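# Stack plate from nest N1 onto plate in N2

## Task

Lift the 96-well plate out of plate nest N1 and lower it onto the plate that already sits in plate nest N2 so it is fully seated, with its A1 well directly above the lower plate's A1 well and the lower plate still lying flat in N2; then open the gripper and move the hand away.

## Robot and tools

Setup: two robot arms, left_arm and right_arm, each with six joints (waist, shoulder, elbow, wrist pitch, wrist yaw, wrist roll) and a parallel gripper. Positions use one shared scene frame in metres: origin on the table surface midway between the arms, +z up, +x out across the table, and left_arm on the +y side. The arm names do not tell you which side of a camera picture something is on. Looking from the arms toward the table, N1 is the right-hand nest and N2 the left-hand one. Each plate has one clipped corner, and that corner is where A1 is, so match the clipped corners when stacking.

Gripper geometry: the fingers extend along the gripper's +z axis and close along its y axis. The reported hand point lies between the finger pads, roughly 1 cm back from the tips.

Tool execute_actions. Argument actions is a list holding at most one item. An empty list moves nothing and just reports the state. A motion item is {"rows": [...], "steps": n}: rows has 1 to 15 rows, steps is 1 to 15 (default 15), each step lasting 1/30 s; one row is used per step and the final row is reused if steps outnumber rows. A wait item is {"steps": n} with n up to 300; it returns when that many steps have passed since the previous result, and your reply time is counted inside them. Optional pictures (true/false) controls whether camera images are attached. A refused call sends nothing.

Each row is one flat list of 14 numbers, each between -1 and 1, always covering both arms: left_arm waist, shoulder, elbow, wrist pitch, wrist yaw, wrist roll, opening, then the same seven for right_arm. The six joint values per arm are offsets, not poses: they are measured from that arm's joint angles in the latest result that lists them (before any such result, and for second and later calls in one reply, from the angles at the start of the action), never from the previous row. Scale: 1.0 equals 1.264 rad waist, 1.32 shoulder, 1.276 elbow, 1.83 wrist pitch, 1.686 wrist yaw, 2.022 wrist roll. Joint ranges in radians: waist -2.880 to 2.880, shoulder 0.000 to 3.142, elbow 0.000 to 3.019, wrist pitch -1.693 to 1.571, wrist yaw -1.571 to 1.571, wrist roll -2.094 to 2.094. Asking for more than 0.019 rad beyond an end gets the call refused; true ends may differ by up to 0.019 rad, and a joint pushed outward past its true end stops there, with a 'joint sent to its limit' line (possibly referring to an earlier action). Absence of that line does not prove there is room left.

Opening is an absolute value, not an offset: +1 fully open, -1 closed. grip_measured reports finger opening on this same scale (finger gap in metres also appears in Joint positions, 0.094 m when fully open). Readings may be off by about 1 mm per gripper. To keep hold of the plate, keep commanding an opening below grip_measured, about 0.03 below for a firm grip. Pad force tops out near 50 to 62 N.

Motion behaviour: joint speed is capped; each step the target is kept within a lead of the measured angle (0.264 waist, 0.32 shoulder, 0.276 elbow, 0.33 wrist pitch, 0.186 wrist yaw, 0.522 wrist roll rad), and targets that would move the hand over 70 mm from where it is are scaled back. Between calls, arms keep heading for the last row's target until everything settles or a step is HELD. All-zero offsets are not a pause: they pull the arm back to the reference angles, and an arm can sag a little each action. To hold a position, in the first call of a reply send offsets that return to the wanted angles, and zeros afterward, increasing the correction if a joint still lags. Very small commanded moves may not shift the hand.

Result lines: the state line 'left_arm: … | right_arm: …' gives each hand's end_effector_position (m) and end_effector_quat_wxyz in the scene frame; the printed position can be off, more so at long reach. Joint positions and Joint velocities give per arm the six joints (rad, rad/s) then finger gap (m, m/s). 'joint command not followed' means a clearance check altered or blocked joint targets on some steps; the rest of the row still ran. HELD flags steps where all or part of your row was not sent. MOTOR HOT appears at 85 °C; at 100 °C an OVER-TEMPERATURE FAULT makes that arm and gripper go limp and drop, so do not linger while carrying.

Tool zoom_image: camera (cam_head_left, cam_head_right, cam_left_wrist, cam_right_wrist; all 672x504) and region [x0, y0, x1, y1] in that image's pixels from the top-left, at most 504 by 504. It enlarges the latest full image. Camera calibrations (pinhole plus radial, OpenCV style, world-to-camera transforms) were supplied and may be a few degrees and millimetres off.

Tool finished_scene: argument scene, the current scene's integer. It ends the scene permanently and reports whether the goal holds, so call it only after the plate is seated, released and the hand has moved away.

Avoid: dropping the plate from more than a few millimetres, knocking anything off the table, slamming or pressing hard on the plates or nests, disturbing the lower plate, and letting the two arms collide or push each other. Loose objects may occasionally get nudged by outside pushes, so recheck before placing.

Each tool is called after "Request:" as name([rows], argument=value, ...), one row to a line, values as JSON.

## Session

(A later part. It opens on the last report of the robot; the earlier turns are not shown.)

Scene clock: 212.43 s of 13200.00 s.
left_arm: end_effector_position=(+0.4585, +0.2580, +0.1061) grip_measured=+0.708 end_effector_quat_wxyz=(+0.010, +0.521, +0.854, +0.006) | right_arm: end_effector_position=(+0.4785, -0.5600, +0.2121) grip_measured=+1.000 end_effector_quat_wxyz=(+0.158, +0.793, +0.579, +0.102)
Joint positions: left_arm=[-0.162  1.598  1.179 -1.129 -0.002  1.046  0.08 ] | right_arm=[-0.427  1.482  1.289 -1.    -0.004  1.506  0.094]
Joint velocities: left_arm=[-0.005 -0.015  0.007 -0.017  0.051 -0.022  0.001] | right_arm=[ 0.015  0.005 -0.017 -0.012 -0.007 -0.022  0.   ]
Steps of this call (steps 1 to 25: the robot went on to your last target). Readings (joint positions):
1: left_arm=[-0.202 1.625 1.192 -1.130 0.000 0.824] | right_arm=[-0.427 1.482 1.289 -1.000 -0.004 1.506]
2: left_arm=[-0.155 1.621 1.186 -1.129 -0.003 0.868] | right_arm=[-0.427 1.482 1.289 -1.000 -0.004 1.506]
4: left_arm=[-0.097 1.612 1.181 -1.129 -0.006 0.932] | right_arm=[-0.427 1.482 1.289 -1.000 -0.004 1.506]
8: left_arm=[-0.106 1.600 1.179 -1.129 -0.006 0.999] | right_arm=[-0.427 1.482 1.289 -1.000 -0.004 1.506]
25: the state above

Request:
execute_actions([
  {"rows":[[0.03,-0.01,0,0,0,0.04,0.685,0,0,0,0,0,0,1],[0.06,-0.02,-0.01,0,0,0.08,0.685,0,0,0,0,0,0,1],[0.1,-0.025,-0.02,0,0,0.12,0.685,0,0,0,0,0,0,1],[0.14,-0.03,-0.03,0,0,0.16,0.685,0,0,0,0,0,0,1],[0.18,-0.035,-0.04,0.005,0,0.2,0.685,0,0,0,0,0,0,1],[0.22,-0.04,-0.05,0.01,0,0.24,0.685,0,0,0,0,0,0,1],[0.26,-0.045,-0.06,0.01,0,0.28,0.685,0,0,0,0,0,0,1],[0.3,-0.05,-0.07,0.015,0,0.32,0.685,0,0,0,0,0,0,1],[0.34,-0.055,-0.08,0.015,0,0.36,0.685,0,0,0,0,0,0,1],[0.38,-0.06,-0.09,0.02,0,0.4,0.685,0,0,0,0,0,0,1],[0.42,-0.065,-0.1,0.02,0,0.44,0.685,0,0,0,0,0,0,1],[0.46,-0.07,-0.111,0.027,0,0.47,0.685,0,0,0,0,0,0,1],[0.49,-0.07,-0.111,0.027,0,0.491,0.685,0,0,0,0,0,0,1],[0.51,-0.07,-0.111,0.027,0,0.491,0.685,0,0,0,0,0,0,1],[0.522,-0.07,-0.111,0.027,0,0.491,0.685,0,0,0,0,0,0,1]],"steps":15},
], pictures=false)

Request:
execute_actions([
  {"steps":35},
])

Scene clock: 223.17 s of 13200.00 s.
left_arm: end_effector_position=(+0.3495, +0.5048, +0.0857) grip_measured=+0.708 end_effector_quat_wxyz=(-0.003, +0.579, +0.815, -0.005) | right_arm: end_effector_position=(+0.4785, -0.5600, +0.2121) grip_measured=+1.000 end_effector_quat_wxyz=(+0.158, +0.793, +0.579, +0.102)
Joint positions: left_arm=[ 0.464  1.538  1.049 -1.093 -0.002  1.812  0.08 ] | right_arm=[-0.427  1.482  1.289 -1.    -0.004  1.506  0.094]
Joint velocities: left_arm=[ 1.509 -0.122 -0.198  0.017 -0.051  1.399 -0.   ] | right_arm=[ 0.005 -0.015  0.002  0.017 -0.007 -0.037  0.   ]
Steps of this call (steps 1 to 15: the robot went on to your last target; steps 16 to 90: nothing new was sent; then 7.23 s passed at rest; steps 91 to 105: all 15 steps of this action). Readings (joint positions):
91: left_arm=[-0.159 1.598 1.179 -1.129 -0.001 1.058] | right_arm=[-0.427 1.482 1.289 -1.000 -0.004 1.506]
92: left_arm=[-0.153 1.597 1.178 -1.129 -0.001 1.083] | right_arm=[-0.427 1.482 1.289 -1.000 -0.004 1.506]
94: left_arm=[-0.115 1.592 1.167 -1.129 0.002 1.164] | right_arm=[-0.427 1.482 1.289 -1.000 -0.004 1.506]
98: left_arm=[0.057 1.574 1.127 -1.125 0.002 1.358] | right_arm=[-0.427 1.482 1.289 -1.000 -0.004 1.506]
105: the state above

Scene clock: 224.33 s of 13200.00 s.
left_arm: end_effector_position=(+0.3407, +0.5126, +0.0888) grip_measured=+0.708 end_effector_quat_wxyz=(-0.002, +0.652, +0.758, -0.002) | right_arm: end_effector_position=(+0.4785, -0.5600, +0.2121) grip_measured=+1.000 end_effector_quat_wxyz=(+0.158, +0.793, +0.579, +0.102)
Joint positions: left_arm=[ 0.492  1.523  1.04  -1.093 -0.003  2.024  0.08 ] | right_arm=[-0.427  1.482  1.289 -1.    -0.004  1.506  0.094]
Joint velocities: left_arm=[-0.005 -0.005 -0.017  0.017  0.037 -0.007  0.   ] | right_arm=[ 0.005 -0.015 -0.007 -0.017  0.007 -0.007  0.   ]
Steps of this call (steps 1 to 30: the robot went on to your last target; steps 31 to 35: nothing new was sent). Readings (joint positions):
1: left_arm=[0.509 1.534 1.044 -1.093 -0.005 1.855] | right_arm=[-0.427 1.482 1.289 -1.000 -0.004 1.506]
2: left_arm=[0.540 1.532 1.041 -1.093 -0.007 1.888] | right_arm=[-0.427 1.482 1.289 -1.000 -0.004 1.506]
4: left_arm=[0.561 1.527 1.040 -1.093 -0.007 1.937] | right_arm=[-0.427 1.482 1.289 -1.000 -0.004 1.506]
8: left_arm=[0.520 1.523 1.040 -1.093 -0.005 1.988] | right_arm=[-0.427 1.482 1.289 -1.000 -0.004 1.506]
35: the state above
All arms were judged still, so your last target was given up. Only a new action makes them travel on or press farther. Fingers that are still opening or closing keep moving.
camera_calibration (this result's frames):
cam_left_wrist: T_world_to_cam=[[-0.988992, -0.14795, -0.00222664, 0.413304], [-0.121364, 0.802482, 0.584204, -0.417931], [-0.0846464, 0.578043, -0.811604, -0.0726125], [0, 0, 0, 1]] pos_world=[0.351886, 0.438504, 0.186145]
cam_right_wrist: T_world_to_cam=[[-0.88776, 0.266801, -0.3751, 0.65686], [0.0370774, 0.85369, 0.51946, 0.353276], [0.458811, 0.447248, -0.767764, 0.31634], [0, 0, 0, 1]] pos_world=[0.424895, -0.618322, 0.30575]

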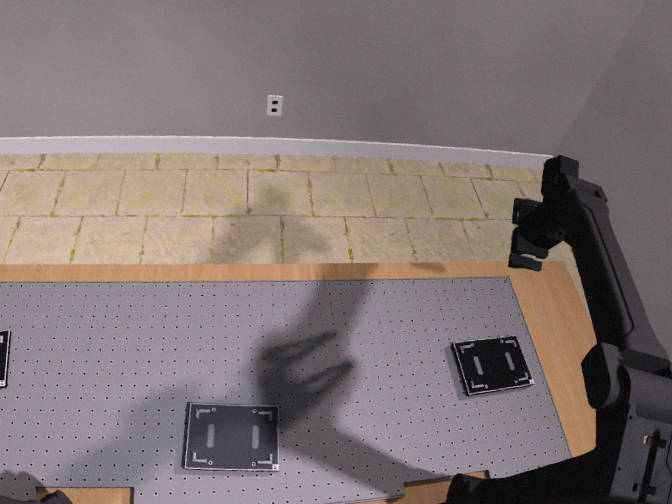

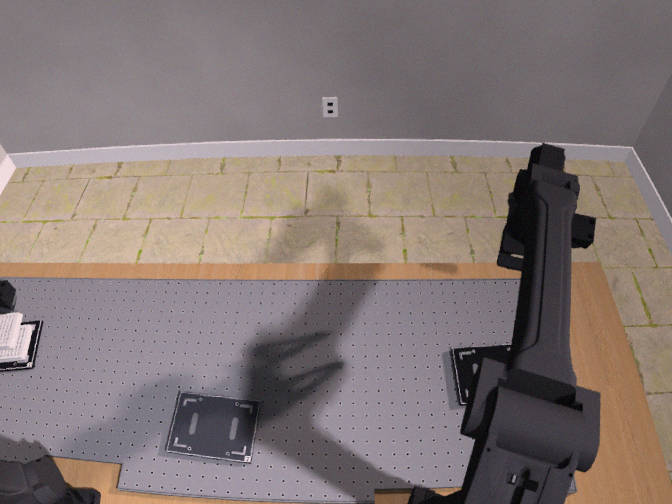

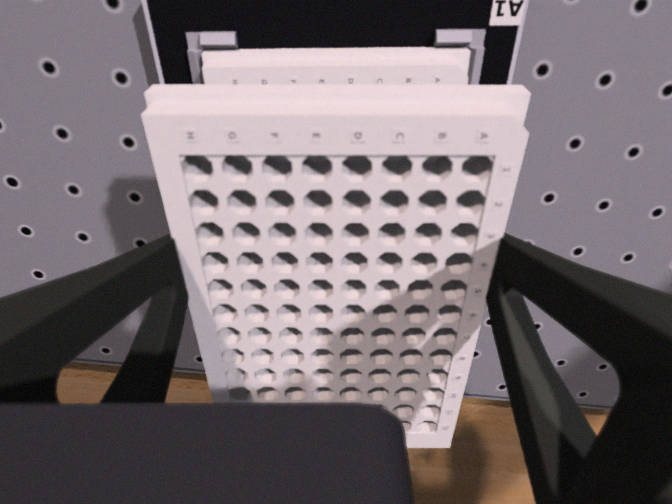

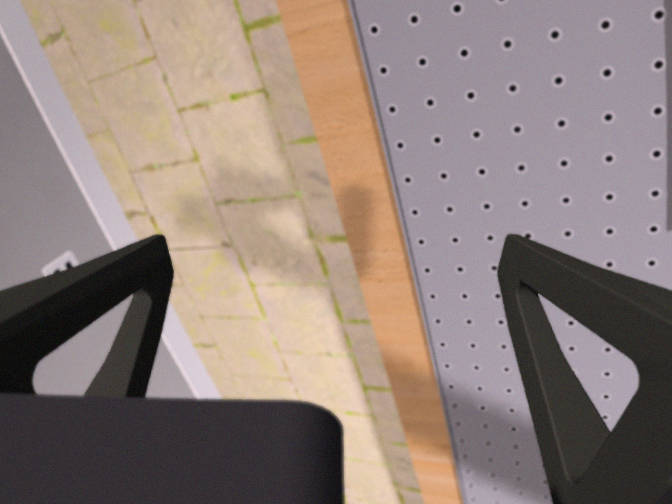

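Request:
execute_actions([
  {"rows":[[0.006,0.016,-0.008,0.012,0,0,0.685,0,0,0,0,0,0,1],[0.013,0.022,-0.014,0.021,0,0,0.685,0,0,0,0,0,0,1],[0.013,0.028,-0.02,0.03,0,0,0.685,0,0,0,0,0,0,1],[0.013,0.033,-0.026,0.039,0,0,0.685,0,0,0,0,0,0,1],[0.013,0.038,-0.032,0.048,0,0,0.685,0,0,0,0,0,0,1],[0.013,0.043,-0.038,0.058,0,0,0.685,0,0,0,0,0,0,1]],"steps":15},
])

Request:
zoom_image(camera="cam_left_wrist", region=[90, 0, 590, 180])

Scene clock: 240.23 s of 13200.00 s.
left_arm: end_effector_position=(+0.3355, +0.5141, +0.0511) grip_measured=+0.708 end_effector_quat_wxyz=(-0.004, +0.648, +0.762, -0.009) | right_arm: end_effector_position=(+0.4785, -0.5600, +0.2121) grip_measured=+1.000 end_effector_quat_wxyz=(+0.158, +0.793, +0.579, +0.102)
Joint positions: left_arm=[ 0.502  1.577  0.989 -1.002 -0.003  2.024  0.08 ] | right_arm=[-0.427  1.482  1.289 -1.    -0.004  1.506  0.094]
Joint velocities: left_arm=[-0.005 -0.015 -0.002  0.051 -0.037  0.007  0.   ] | right_arm=[-0.005 -0.015 -0.007 -0.017 -0.051 -0.022  0.   ]
Steps of this call (steps 1 to 90: nothing new was sent; then 12.40 s passed at rest; steps 91 to 105: all 15 steps of this action). Readings (joint positions):
91: left_arm=[0.492 1.523 1.039 -1.091 -0.003 2.024] | right_arm=[-0.427 1.482 1.289 -1.000 -0.004 1.506]
92: left_arm=[0.492 1.524 1.037 -1.085 -0.003 2.024] | right_arm=[-0.427 1.482 1.289 -1.000 -0.004 1.506]
94: left_arm=[0.495 1.529 1.027 -1.062 -0.003 2.024] | right_arm=[-0.427 1.482 1.289 -1.000 -0.004 1.506]
98: left_arm=[0.501 1.557 1.000 -1.011 -0.003 2.024] | right_arm=[-0.427 1.482 1.289 -1.000 -0.004 1.506]
105: the state above
camera_calibration (this result's frames):
cam_left_wrist: T_world_to_cam=[[-0.987372, -0.158098, 0.0101081, 0.412312], [-0.123093, 0.805792, 0.579265, -0.398552], [-0.0997254, 0.570706, -0.815077, -0.0955373], [0, 0, 0, 1]] pos_world=[0.348519, 0.440859, 0.148829]
cam_right_wrist: T_world_to_cam=[[-0.88776, 0.266801, -0.3751, 0.65686], [0.0370774, 0.85369, 0.51946, 0.353276], [0.458811, 0.447248, -0.767764, 0.31634], [0, 0, 0, 1]] pos_world=[0.424895, -0.618322, 0.30575]

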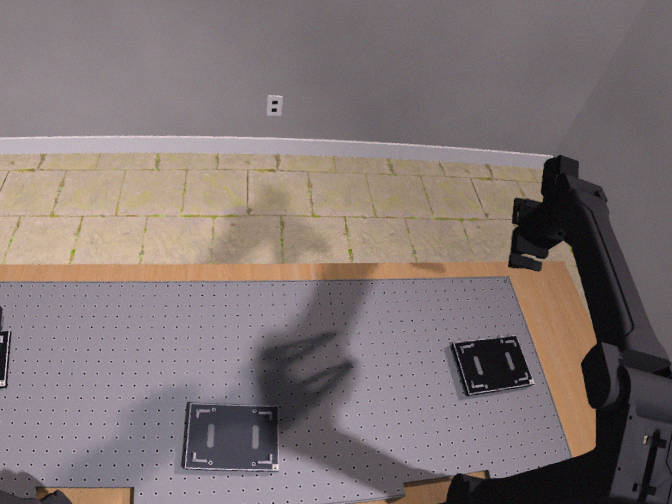

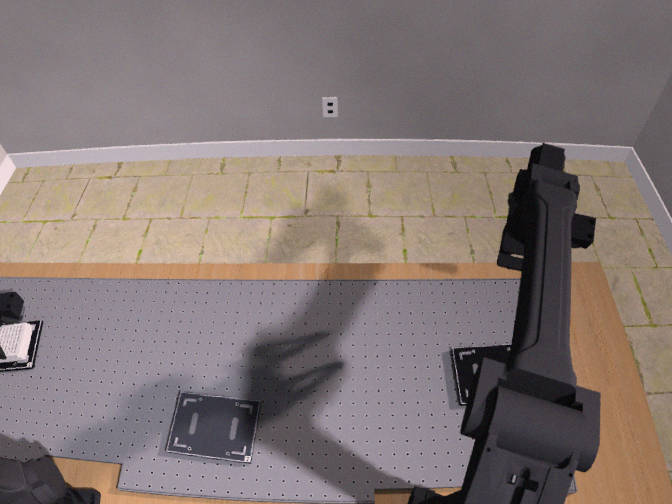

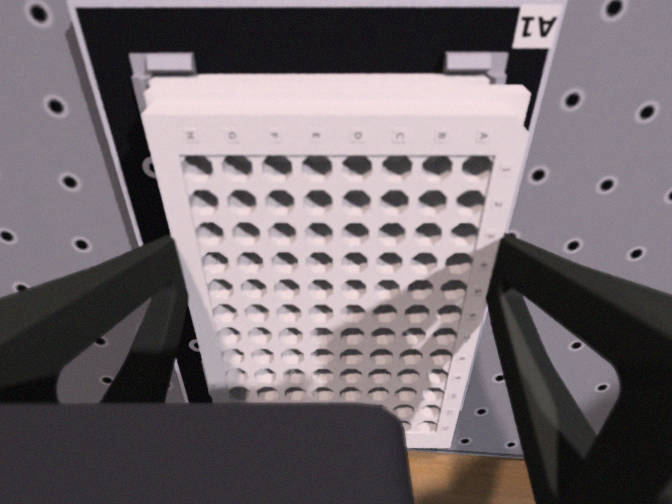

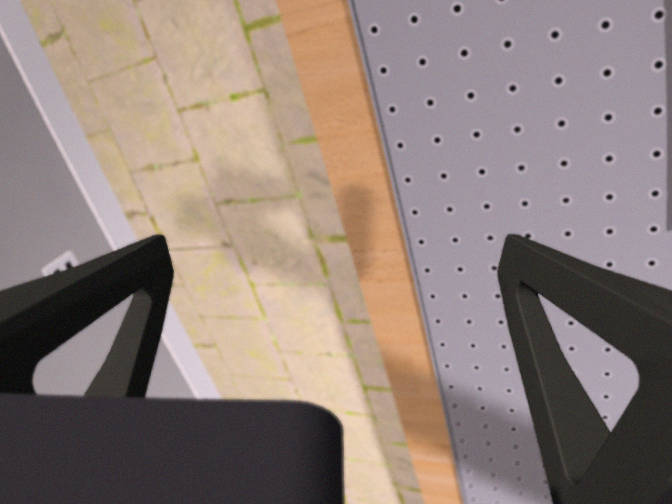

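Region (90, 0, 590, 180) of cam_left_wrist's 672x504 image, scaled by 1.008, with more detail than that image has; it fills the top 181 rows of this view, and the rest is white.

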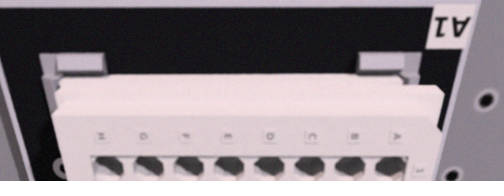

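Request:
execute_actions([
  {"rows":[[0,-0.012,0,0,0,0,0.685,0,0,0,0,0,0,1],[0,-0.02,0,0,0,0,0.685,0,0,0,0,0,0,1],[0,-0.02,0,0,0,0,0.685,0,0,0,0,0,0,1],[0,-0.02,0,0,0,0,0.685,0,0,0,0,0,0,1],[0,-0.02,0,0.01,0,0,0.685,0,0,0,0,0,0,1],[0,-0.02,0,0.019,0,0,0.685,0,0,0,0,0,0,1]],"steps":15},
])

Scene clock: 246.90 s of 13200.00 s.
left_arm: end_effector_position=(+0.3401, +0.5174, +0.0543) grip_measured=+0.708 end_effector_quat_wxyz=(-0.000, +0.648, +0.762, +0.005) | right_arm: end_effector_position=(+0.4785, -0.5600, +0.2121) grip_measured=+1.000 end_effector_quat_wxyz=(+0.158, +0.793, +0.579, +0.102)
Joint positions: left_arm=[ 0.502  1.568  0.989 -0.982 -0.003  2.024  0.08 ] | right_arm=[-0.427  1.482  1.289 -1.    -0.004  1.506  0.094]
Joint velocities: left_arm=[ 0.005 -0.005  0.012  0.007 -0.081  0.066  0.   ] | right_arm=[ 0.005  0.005  0.017  0.002 -0.037 -0.007  0.   ]
Steps of this call (steps 1 to 15: the robot went on to your last target; steps 16 to 90: nothing new was sent; then 3.17 s passed at rest; steps 91 to 105: all 15 steps of this action). Readings (joint positions):
91: left_arm=[0.502 1.577 0.989 -1.001 -0.003 2.024] | right_arm=[-0.427 1.482 1.289 -1.000 -0.004 1.506]
92: left_arm=[0.502 1.576 0.989 -1.001 -0.003 2.024] | right_arm=[-0.427 1.482 1.289 -1.000 -0.004 1.506]
94: left_arm=[0.502 1.574 0.989 -1.001 -0.003 2.024] | right_arm=[-0.427 1.482 1.289 -1.000 -0.004 1.506]
98: left_arm=[0.502 1.570 0.989 -0.986 -0.003 2.024] | right_arm=[-0.427 1.482 1.289 -1.000 -0.004 1.506]
105: the state above
camera_calibration (this result's frames):
cam_left_wrist: T_world_to_cam=[[-0.987308, -0.158053, -0.0155887, 0.418681], [-0.136759, 0.796159, 0.58943, -0.393378], [-0.0807498, 0.58408, -0.807669, -0.108086], [0, 0, 0, 1]] pos_world=[0.350841, 0.442496, 0.151098]
cam_right_wrist: T_world_to_cam=[[-0.88776, 0.266801, -0.3751, 0.65686], [0.0370774, 0.85369, 0.51946, 0.353276], [0.458811, 0.447248, -0.767764, 0.31634], [0, 0, 0, 1]] pos_world=[0.424895, -0.618322, 0.30575]

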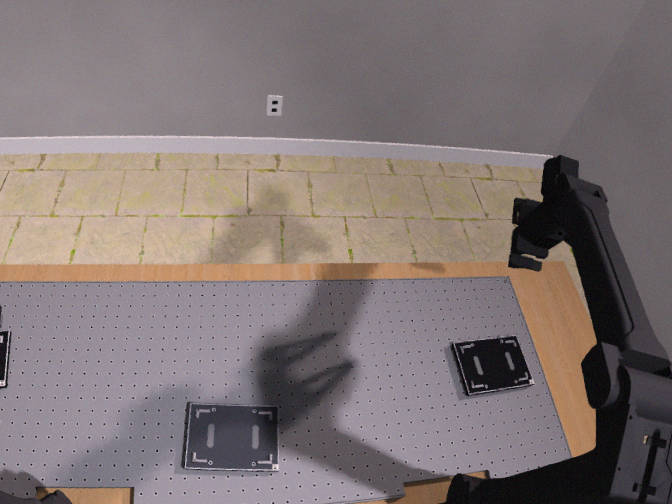

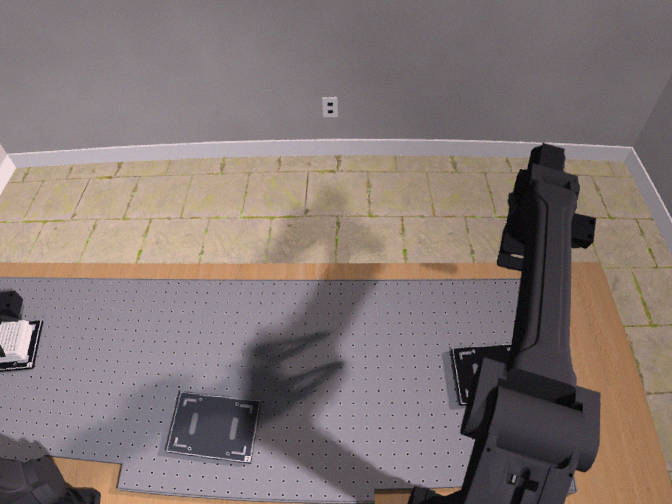

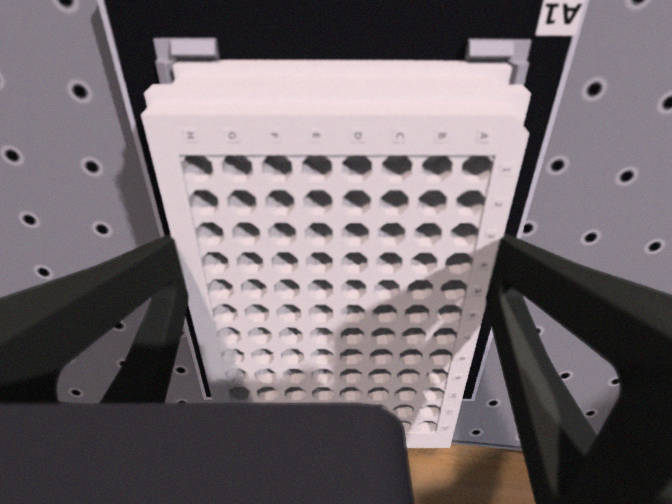

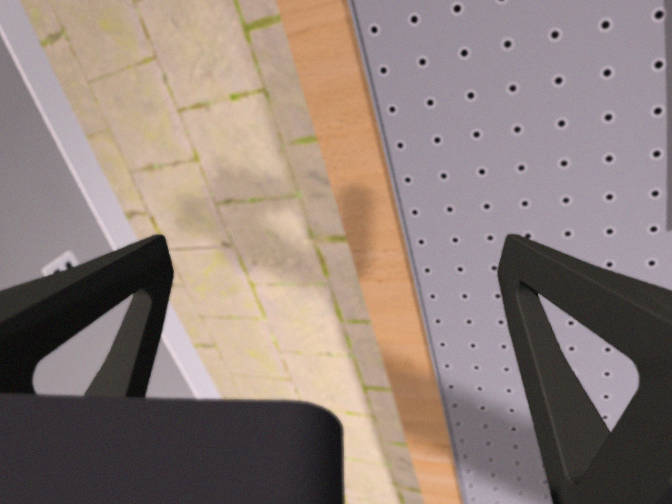

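Request:
execute_actions([
  {"rows":[[0,0.012,0,0,0,0,0.685,0,0,0,0,0,0,1],[0,0.017,0,0,0,0,0.685,0,0,0,0,0,0,1],[0,0.021,0,0,0,0,0.685,0,0,0,0,0,0,1],[0,0.025,0,0,0,0,0.685,0,0,0,0,0,0,1]],"steps":15},
], pictures=false)

Request:
execute_actions([
  {"rows":[[0,0.012,0,0,0,0,0.685,0,0,0,0,0,0,1],[0,0.017,0,0,0,0,0.685,0,0,0,0,0,0,1],[0,0.022,0,0,0,0,0.685,0,0,0,0,0,0,1]],"steps":15},
])

Scene clock: 256.97 s of 13200.00 s.
left_arm: end_effector_position=(+0.3391, +0.5166, +0.0481) grip_measured=+0.708 end_effector_quat_wxyz=(-0.002, +0.648, +0.762, -0.003) | right_arm: end_effector_position=(+0.4785, -0.5600, +0.2121) grip_measured=+1.000 end_effector_quat_wxyz=(+0.158, +0.793, +0.579, +0.102)
Joint positions: left_arm=[ 0.502  1.584  0.989 -0.982 -0.003  2.024  0.08 ] | right_arm=[-0.427  1.482  1.289 -1.    -0.004  1.506  0.094]
Joint velocities: left_arm=[-0.005  0.005 -0.007 -0.012  0.022  0.022  0.   ] | right_arm=[-0.005  0.005 -0.002 -0.002  0.037  0.022  0.   ]
Steps of this call (steps 1 to 15: the robot went on to your last target; steps 16 to 90: nothing new was sent; then 6.57 s passed at rest; steps 91 to 105: all 15 steps of this action). Readings (joint positions):
91: left_arm=[0.502 1.568 0.989 -0.982 -0.003 2.024] | right_arm=[-0.427 1.482 1.289 -1.000 -0.004 1.506]
92: left_arm=[0.502 1.569 0.989 -0.982 -0.003 2.024] | right_arm=[-0.427 1.482 1.289 -1.000 -0.004 1.506]
94: left_arm=[0.502 1.573 0.989 -0.982 -0.003 2.024] | right_arm=[-0.427 1.482 1.289 -1.000 -0.004 1.506]
98: left_arm=[0.502 1.584 0.989 -0.982 -0.003 2.024] | right_arm=[-0.427 1.482 1.289 -1.000 -0.004 1.506]
105: the state above

Scene clock: 257.47 s of 13200.00 s.
left_arm: end_effector_position=(+0.3391, +0.5166, +0.0481) grip_measured=+0.708 end_effector_quat_wxyz=(-0.002, +0.648, +0.762, -0.003) | right_arm: end_effector_position=(+0.4785, -0.5600, +0.2121) grip_measured=+1.000 end_effector_quat_wxyz=(+0.158, +0.793, +0.579, +0.102)
Joint positions: left_arm=[ 0.502  1.584  0.989 -0.982 -0.003  2.024  0.08 ] | right_arm=[-0.427  1.482  1.289 -1.    -0.004  1.506  0.094]
Joint velocities: left_arm=[-0.015 -0.005 -0.012 -0.002 -0.066  0.007  0.001] | right_arm=[ 0.005 -0.005 -0.017  0.012 -0.051 -0.007  0.   ]
Steps of this call (steps 1 to 15: all 15 steps of this action). Readings (joint positions):
1: left_arm=[0.502 1.584 0.989 -0.982 -0.003 2.024] | right_arm=[-0.427 1.482 1.289 -1.000 -0.004 1.506]
2: left_arm=[0.502 1.584 0.989 -0.982 -0.003 2.024] | right_arm=[-0.427 1.482 1.289 -1.000 -0.004 1.506]
4: left_arm=[0.502 1.584 0.989 -0.982 -0.003 2.024] | right_arm=[-0.427 1.482 1.289 -1.000 -0.004 1.506]
8: left_arm=[0.502 1.584 0.989 -0.982 -0.003 2.024] | right_arm=[-0.427 1.482 1.289 -1.000 -0.004 1.506]
15: the state above
camera_calibration (this result's frames):
cam_left_wrist: T_world_to_cam=[[-0.987418, -0.15813, -0.00119873, 0.416828], [-0.129077, 0.801574, 0.583796, -0.394403], [-0.0913548, 0.576605, -0.811899, -0.105104], [0, 0, 0, 1]] pos_world=[0.351073, 0.442659, 0.145417]
cam_right_wrist: T_world_to_cam=[[-0.88776, 0.266801, -0.3751, 0.65686], [0.0370774, 0.85369, 0.51946, 0.353276], [0.458811, 0.447248, -0.767764, 0.31634], [0, 0, 0, 1]] pos_world=[0.424895, -0.618322, 0.30575]

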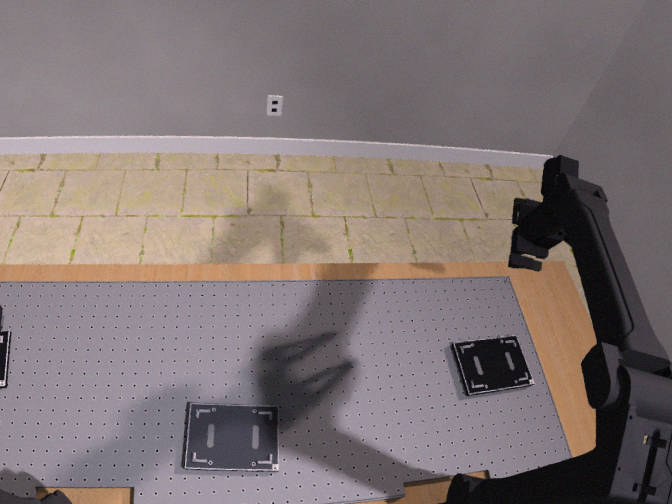

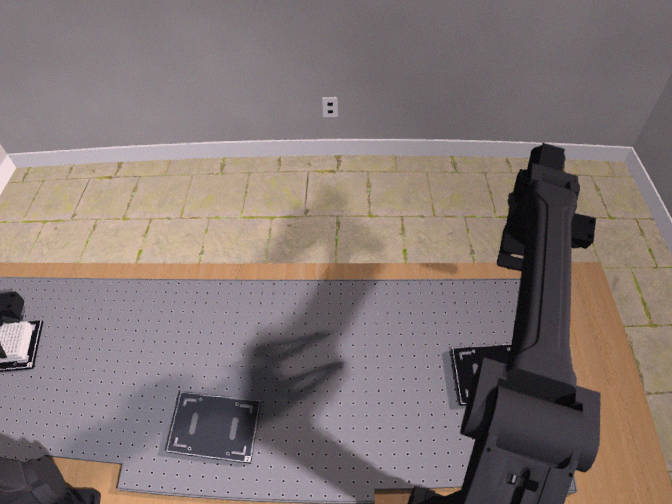

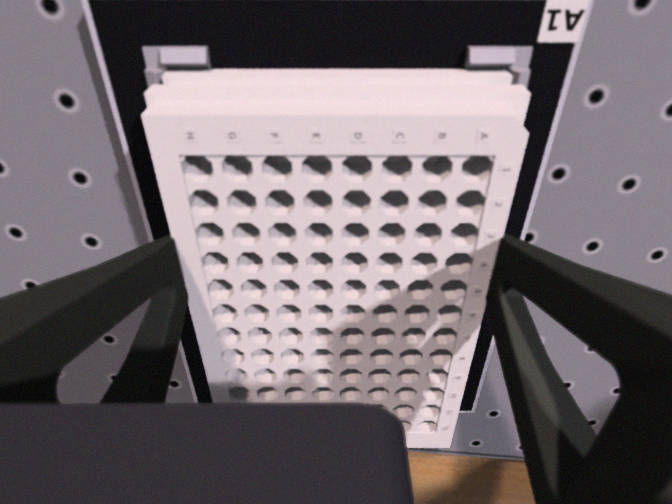

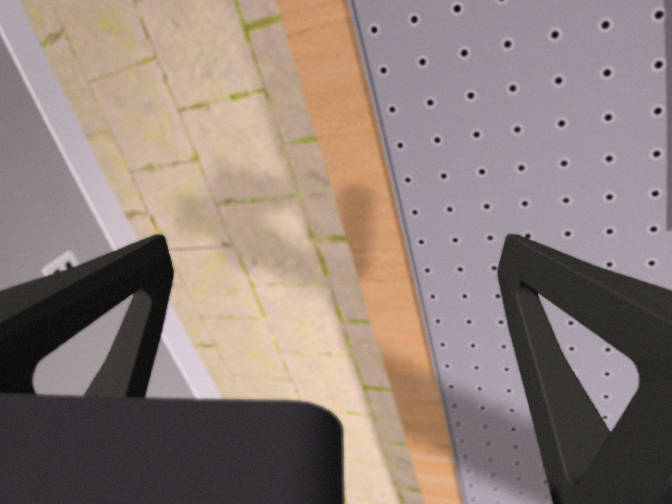

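Request:
execute_actions([
  {"rows":[[-0.004,-0.008,0,0,0,0,0.685,0,0,0,0,0,0,1],[-0.008,-0.008,0,0,0,0,0.685,0,0,0,0,0,0,1],[-0.011,-0.008,0,0,0,0,0.685,0,0,0,0,0,0,1],[-0.014,-0.008,0,0,0,0,0.685,0,0,0,0,0,0,1],[-0.017,-0.008,0,0,0,0,0.685,0,0,0,0,0,0,1]],"steps":15},
], pictures=false)

Request:
execute_actions([
  {"rows":[[-0.008,-0.008,0,0,0,0,0.685,0,0,0,0,0,0,1],[-0.014,-0.008,0,0,0,0,0.685,0,0,0,0,0,0,1]],"steps":15},
], pictures=false)

Scene clock: 265.97 s of 13200.00 s.
left_arm: end_effector_position=(+0.3400, +0.5154, +0.0484) grip_measured=+0.708 end_effector_quat_wxyz=(-0.004, +0.650, +0.760, -0.002) | right_arm: end_effector_position=(+0.4785, -0.5600, +0.2121) grip_measured=+1.000 end_effector_quat_wxyz=(+0.158, +0.793, +0.579, +0.102)
Joint positions: left_arm=[ 0.497  1.584  0.989 -0.982 -0.006  2.024  0.08 ] | right_arm=[-0.427  1.482  1.289 -1.    -0.004  1.506  0.094]
Joint velocities: left_arm=[-0.005  0.005 -0.007 -0.022 -0.066  0.007  0.   ] | right_arm=[-0.015  0.005 -0.027  0.002  0.066 -0.007  0.   ]
Steps of this call (steps 1 to 15: the robot went on to your last target; steps 16 to 90: nothing new was sent; then 5.00 s passed at rest; steps 91 to 105: all 15 steps of this action). Readings (joint positions):
91: left_arm=[0.502 1.584 0.989 -0.982 -0.003 2.024] | right_arm=[-0.427 1.482 1.289 -1.000 -0.004 1.506]
92: left_arm=[0.502 1.584 0.989 -0.982 -0.003 2.024] | right_arm=[-0.427 1.482 1.289 -1.000 -0.004 1.506]
94: left_arm=[0.501 1.584 0.989 -0.982 -0.003 2.024] | right_arm=[-0.427 1.482 1.289 -1.000 -0.004 1.506]
98: left_arm=[0.497 1.584 0.989 -0.982 -0.006 2.024] | right_arm=[-0.427 1.482 1.289 -1.000 -0.004 1.506]
105: the state above

Scene clock: 266.47 s of 13200.00 s.
left_arm: end_effector_position=(+0.3400, +0.5154, +0.0484) grip_measured=+0.708 end_effector_quat_wxyz=(-0.005, +0.650, +0.760, -0.002) | right_arm: end_effector_position=(+0.4785, -0.5600, +0.2121) grip_measured=+1.000 end_effector_quat_wxyz=(+0.158, +0.793, +0.579, +0.102)
Joint positions: left_arm=[ 0.496  1.584  0.989 -0.982 -0.008  2.024  0.08 ] | right_arm=[-0.427  1.482  1.289 -1.    -0.004  1.506  0.094]
Joint velocities: left_arm=[-0.005 -0.024 -0.027  0.007 -0.007 -0.081 -0.   ] | right_arm=[ 0.005  0.005 -0.007  0.002  0.022 -0.037  0.   ]
Steps of this call (steps 1 to 15: all 15 steps of this action). Readings (joint positions):
1: left_arm=[0.497 1.584 0.989 -0.982 -0.007 2.024] | right_arm=[-0.427 1.482 1.289 -1.000 -0.004 1.506]
2: left_arm=[0.496 1.584 0.989 -0.982 -0.007 2.024] | right_arm=[-0.427 1.482 1.289 -1.000 -0.004 1.506]
4: left_arm=[0.496 1.584 0.989 -0.982 -0.008 2.024] | right_arm=[-0.427 1.482 1.289 -1.000 -0.004 1.506]
8: left_arm=[0.496 1.584 0.989 -0.982 -0.008 2.024] | right_arm=[-0.427 1.482 1.289 -1.000 -0.004 1.506]
15: the state above

Hard stop: nested. Release and clear.

Request:
execute_actions([
  {"rows":[[0.005,0,0,0,0,0,0.685,0,0,0,0,0,0,1],[0.008,0,0,0,0,0,0.685,0,0,0,0,0,0,1],[0.008,0,0,0,0,0,0.685,0,0,0,0,0,0,1],[0.008,0,0,0,0,0,0.685,0,0,0,0,0,0,1],[0.008,0,0,0,0,0,0.685,0,0,0,0,0,0,1],[0.008,0,0,0,0,0,0.72,0,0,0,0,0,0,1],[0,0,0,0,0,0,0.75,0,0,0,0,0,0,1],[0,0,0,0,0,0,0.8,0,0,0,0,0,0,1],[0,0,0,0,0,0,0.9,0,0,0,0,0,0,1],[0,0,0,0,0,0,1,0,0,0,0,0,0,1]],"steps":15},
], pictures=false)

Request:
execute_actions([
  {"rows":[[0,-0.02,0,0,0,0,1,0,0,0,0,0,0,1],[0,-0.04,0,0,0,0,1,0,0,0,0,0,0,1],[0,-0.06,0,0,0,0,1,0,0,0,0,0,0,1],[0,-0.08,0,0,0,0,1,0,0,0,0,0,0,1],[0,-0.1,0,0,0,0,1,0,0,0,0,0,0,1],[0,-0.12,0,0,0,0,1,0,0,0,0,0,0,1],[0,-0.14,0,0,0,0,1,0,0,0,0,0,0,1],[0,-0.16,0,0,0,0,1,0,0,0,0,0,0,1],[0,-0.18,0,0,0,0,1,0,0,0,0,0,0,1],[0,-0.2,0,0,0,0,1,0,0,0,0,0,0,1]],"steps":15},
], pictures=false)

Request:
execute_actions([
  {"steps":15},
])

Scene clock: 279.60 s of 13200.00 s.
left_arm: end_effector_position=(+0.3398, +0.5157, +0.0484) grip_measured=+0.998 end_effector_quat_wxyz=(-0.005, +0.650, +0.760, -0.002) | right_arm: end_effector_position=(+0.4785, -0.5600, +0.2121) grip_measured=+1.000 end_effector_quat_wxyz=(+0.158, +0.793, +0.579, +0.102)
Joint positions: left_arm=[ 0.497  1.584  0.989 -0.982 -0.008  2.024  0.094] | right_arm=[-0.427  1.482  1.289 -1.    -0.004  1.506  0.094]
Joint velocities: left_arm=[ 0.015  0.005 -0.022 -0.007 -0.007 -0.022 -0.   ] | right_arm=[-0.015 -0.005  0.017  0.002 -0.11   0.007  0.   ]
Steps of this call (steps 1 to 15: the robot went on to your last target; steps 16 to 90: nothing new was sent; then 9.63 s passed at rest; steps 91 to 105: all 15 steps of this action). Readings (joint positions):
91: left_arm=[0.496 1.584 0.989 -0.982 -0.008 2.024] | right_arm=[-0.427 1.482 1.289 -1.000 -0.004 1.506]
92: left_arm=[0.497 1.584 0.989 -0.982 -0.008 2.024] | right_arm=[-0.427 1.482 1.289 -1.000 -0.004 1.506]
94: left_arm=[0.497 1.584 0.989 -0.982 -0.008 2.024] | right_arm=[-0.427 1.482 1.289 -1.000 -0.004 1.506]
98: left_arm=[0.497 1.584 0.989 -0.982 -0.008 2.024] | right_arm=[-0.427 1.482 1.289 -1.000 -0.004 1.506]
105: the state above

Scene clock: 280.10 s of 13200.00 s.
left_arm: end_effector_position=(+0.3438, +0.5186, +0.1628) grip_measured=+0.998 end_effector_quat_wxyz=(+0.032, +0.643, +0.753, +0.139) | right_arm: end_effector_position=(+0.4785, -0.5600, +0.2121) grip_measured=+1.000 end_effector_quat_wxyz=(+0.158, +0.793, +0.579, +0.102)
Joint positions: left_arm=[ 0.497  1.286  0.983 -0.982 -0.008  2.024  0.094] | right_arm=[-0.427  1.482  1.289 -1.    -0.004  1.506  0.094]
Joint velocities: left_arm=[ 0.005 -0.103 -0.002 -0.007  0.007 -0.066 -0.001] | right_arm=[-0.005 -0.005  0.002  0.007 -0.066 -0.066  0.   ]
Steps of this call (steps 1 to 15: all 15 steps of this action). Readings (joint positions):
1: left_arm=[0.497 1.583 0.989 -0.982 -0.008 2.024] | right_arm=[-0.427 1.482 1.289 -1.000 -0.004 1.506]
2: left_arm=[0.497 1.580 0.988 -0.982 -0.008 2.024] | right_arm=[-0.427 1.482 1.289 -1.000 -0.004 1.506]
4: left_arm=[0.497 1.561 0.986 -0.982 -0.008 2.024] | right_arm=[-0.427 1.482 1.289 -1.000 -0.004 1.506]
8: left_arm=[0.497 1.460 0.983 -0.982 -0.008 2.024] | right_arm=[-0.427 1.482 1.289 -1.000 -0.004 1.506]
15: the state above

Scene clock: 280.60 s of 13200.00 s.
left_arm: end_effector_position=(+0.3443, +0.5189, +0.1538) grip_measured=+0.998 end_effector_quat_wxyz=(+0.029, +0.644, +0.754, +0.128) | right_arm: end_effector_position=(+0.4785, -0.5600, +0.2121) grip_measured=+1.000 end_effector_quat_wxyz=(+0.158, +0.793, +0.579, +0.102)
Joint positions: left_arm=[ 0.497  1.309  0.983 -0.982 -0.008  2.024  0.094] | right_arm=[-0.427  1.482  1.289 -1.    -0.004  1.506  0.094]
Joint velocities: left_arm=[-0.005 -0.015  0.002  0.027  0.022  0.037 -0.001] | right_arm=[ 0.005  0.005  0.012 -0.007  0.007  0.081  0.   ]
Steps of this call (steps 1 to 15: the robot went on to your last target). Readings (joint positions):
1: left_arm=[0.497 1.286 0.983 -0.982 -0.008 2.024] | right_arm=[-0.427 1.482 1.289 -1.000 -0.004 1.506]
2: left_arm=[0.497 1.289 0.983 -0.982 -0.008 2.024] | right_arm=[-0.427 1.482 1.289 -1.000 -0.004 1.506]
4: left_arm=[0.497 1.298 0.983 -0.982 -0.008 2.024] | right_arm=[-0.427 1.482 1.289 -1.000 -0.004 1.506]
8: left_arm=[0.497 1.309 0.983 -0.982 -0.008 2.024] | right_arm=[-0.427 1.482 1.289 -1.000 -0.004 1.506]
15: the state above
camera_calibration (this result's frames):
cam_left_wrist: T_world_to_cam=[[-0.961963, -0.134902, -0.237546, 0.43806], [-0.261869, 0.702988, 0.661236, -0.372343], [0.0777896, 0.69829, -0.711575, -0.156925], [0, 0, 0, 1]] pos_world=[0.3361, 0.430427, 0.238602]
cam_right_wrist: T_world_to_cam=[[-0.88776, 0.266801, -0.3751, 0.65686], [0.0370774, 0.85369, 0.51946, 0.353276], [0.458811, 0.447248, -0.767764, 0.31634], [0, 0, 0, 1]] pos_world=[0.424895, -0.618322, 0.30575]

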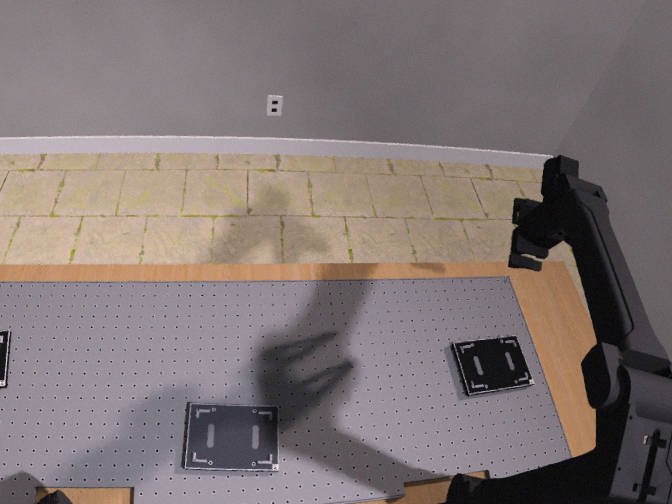

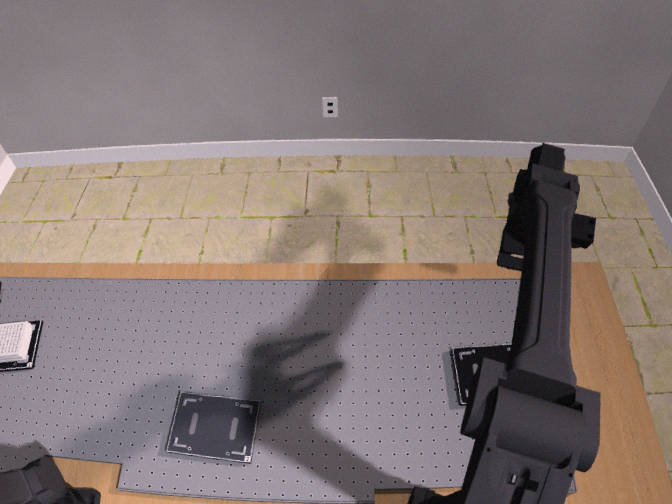

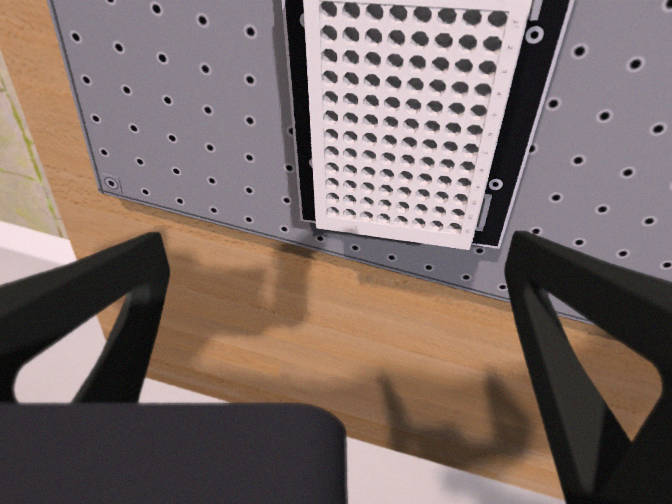

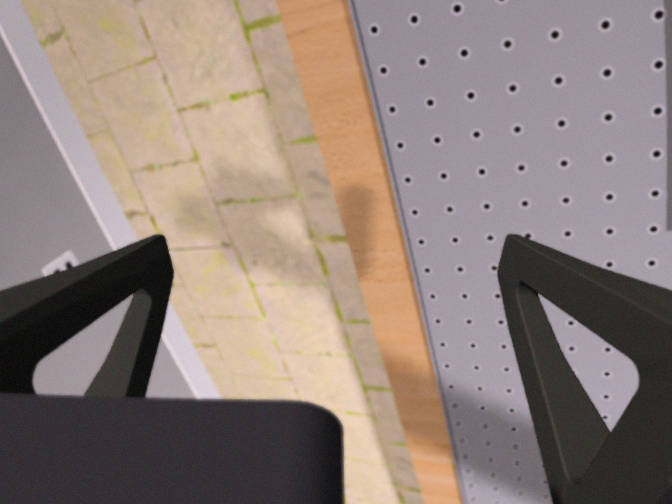

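Request:
finished_scene(scene=2)

The scene is finished: the task was done.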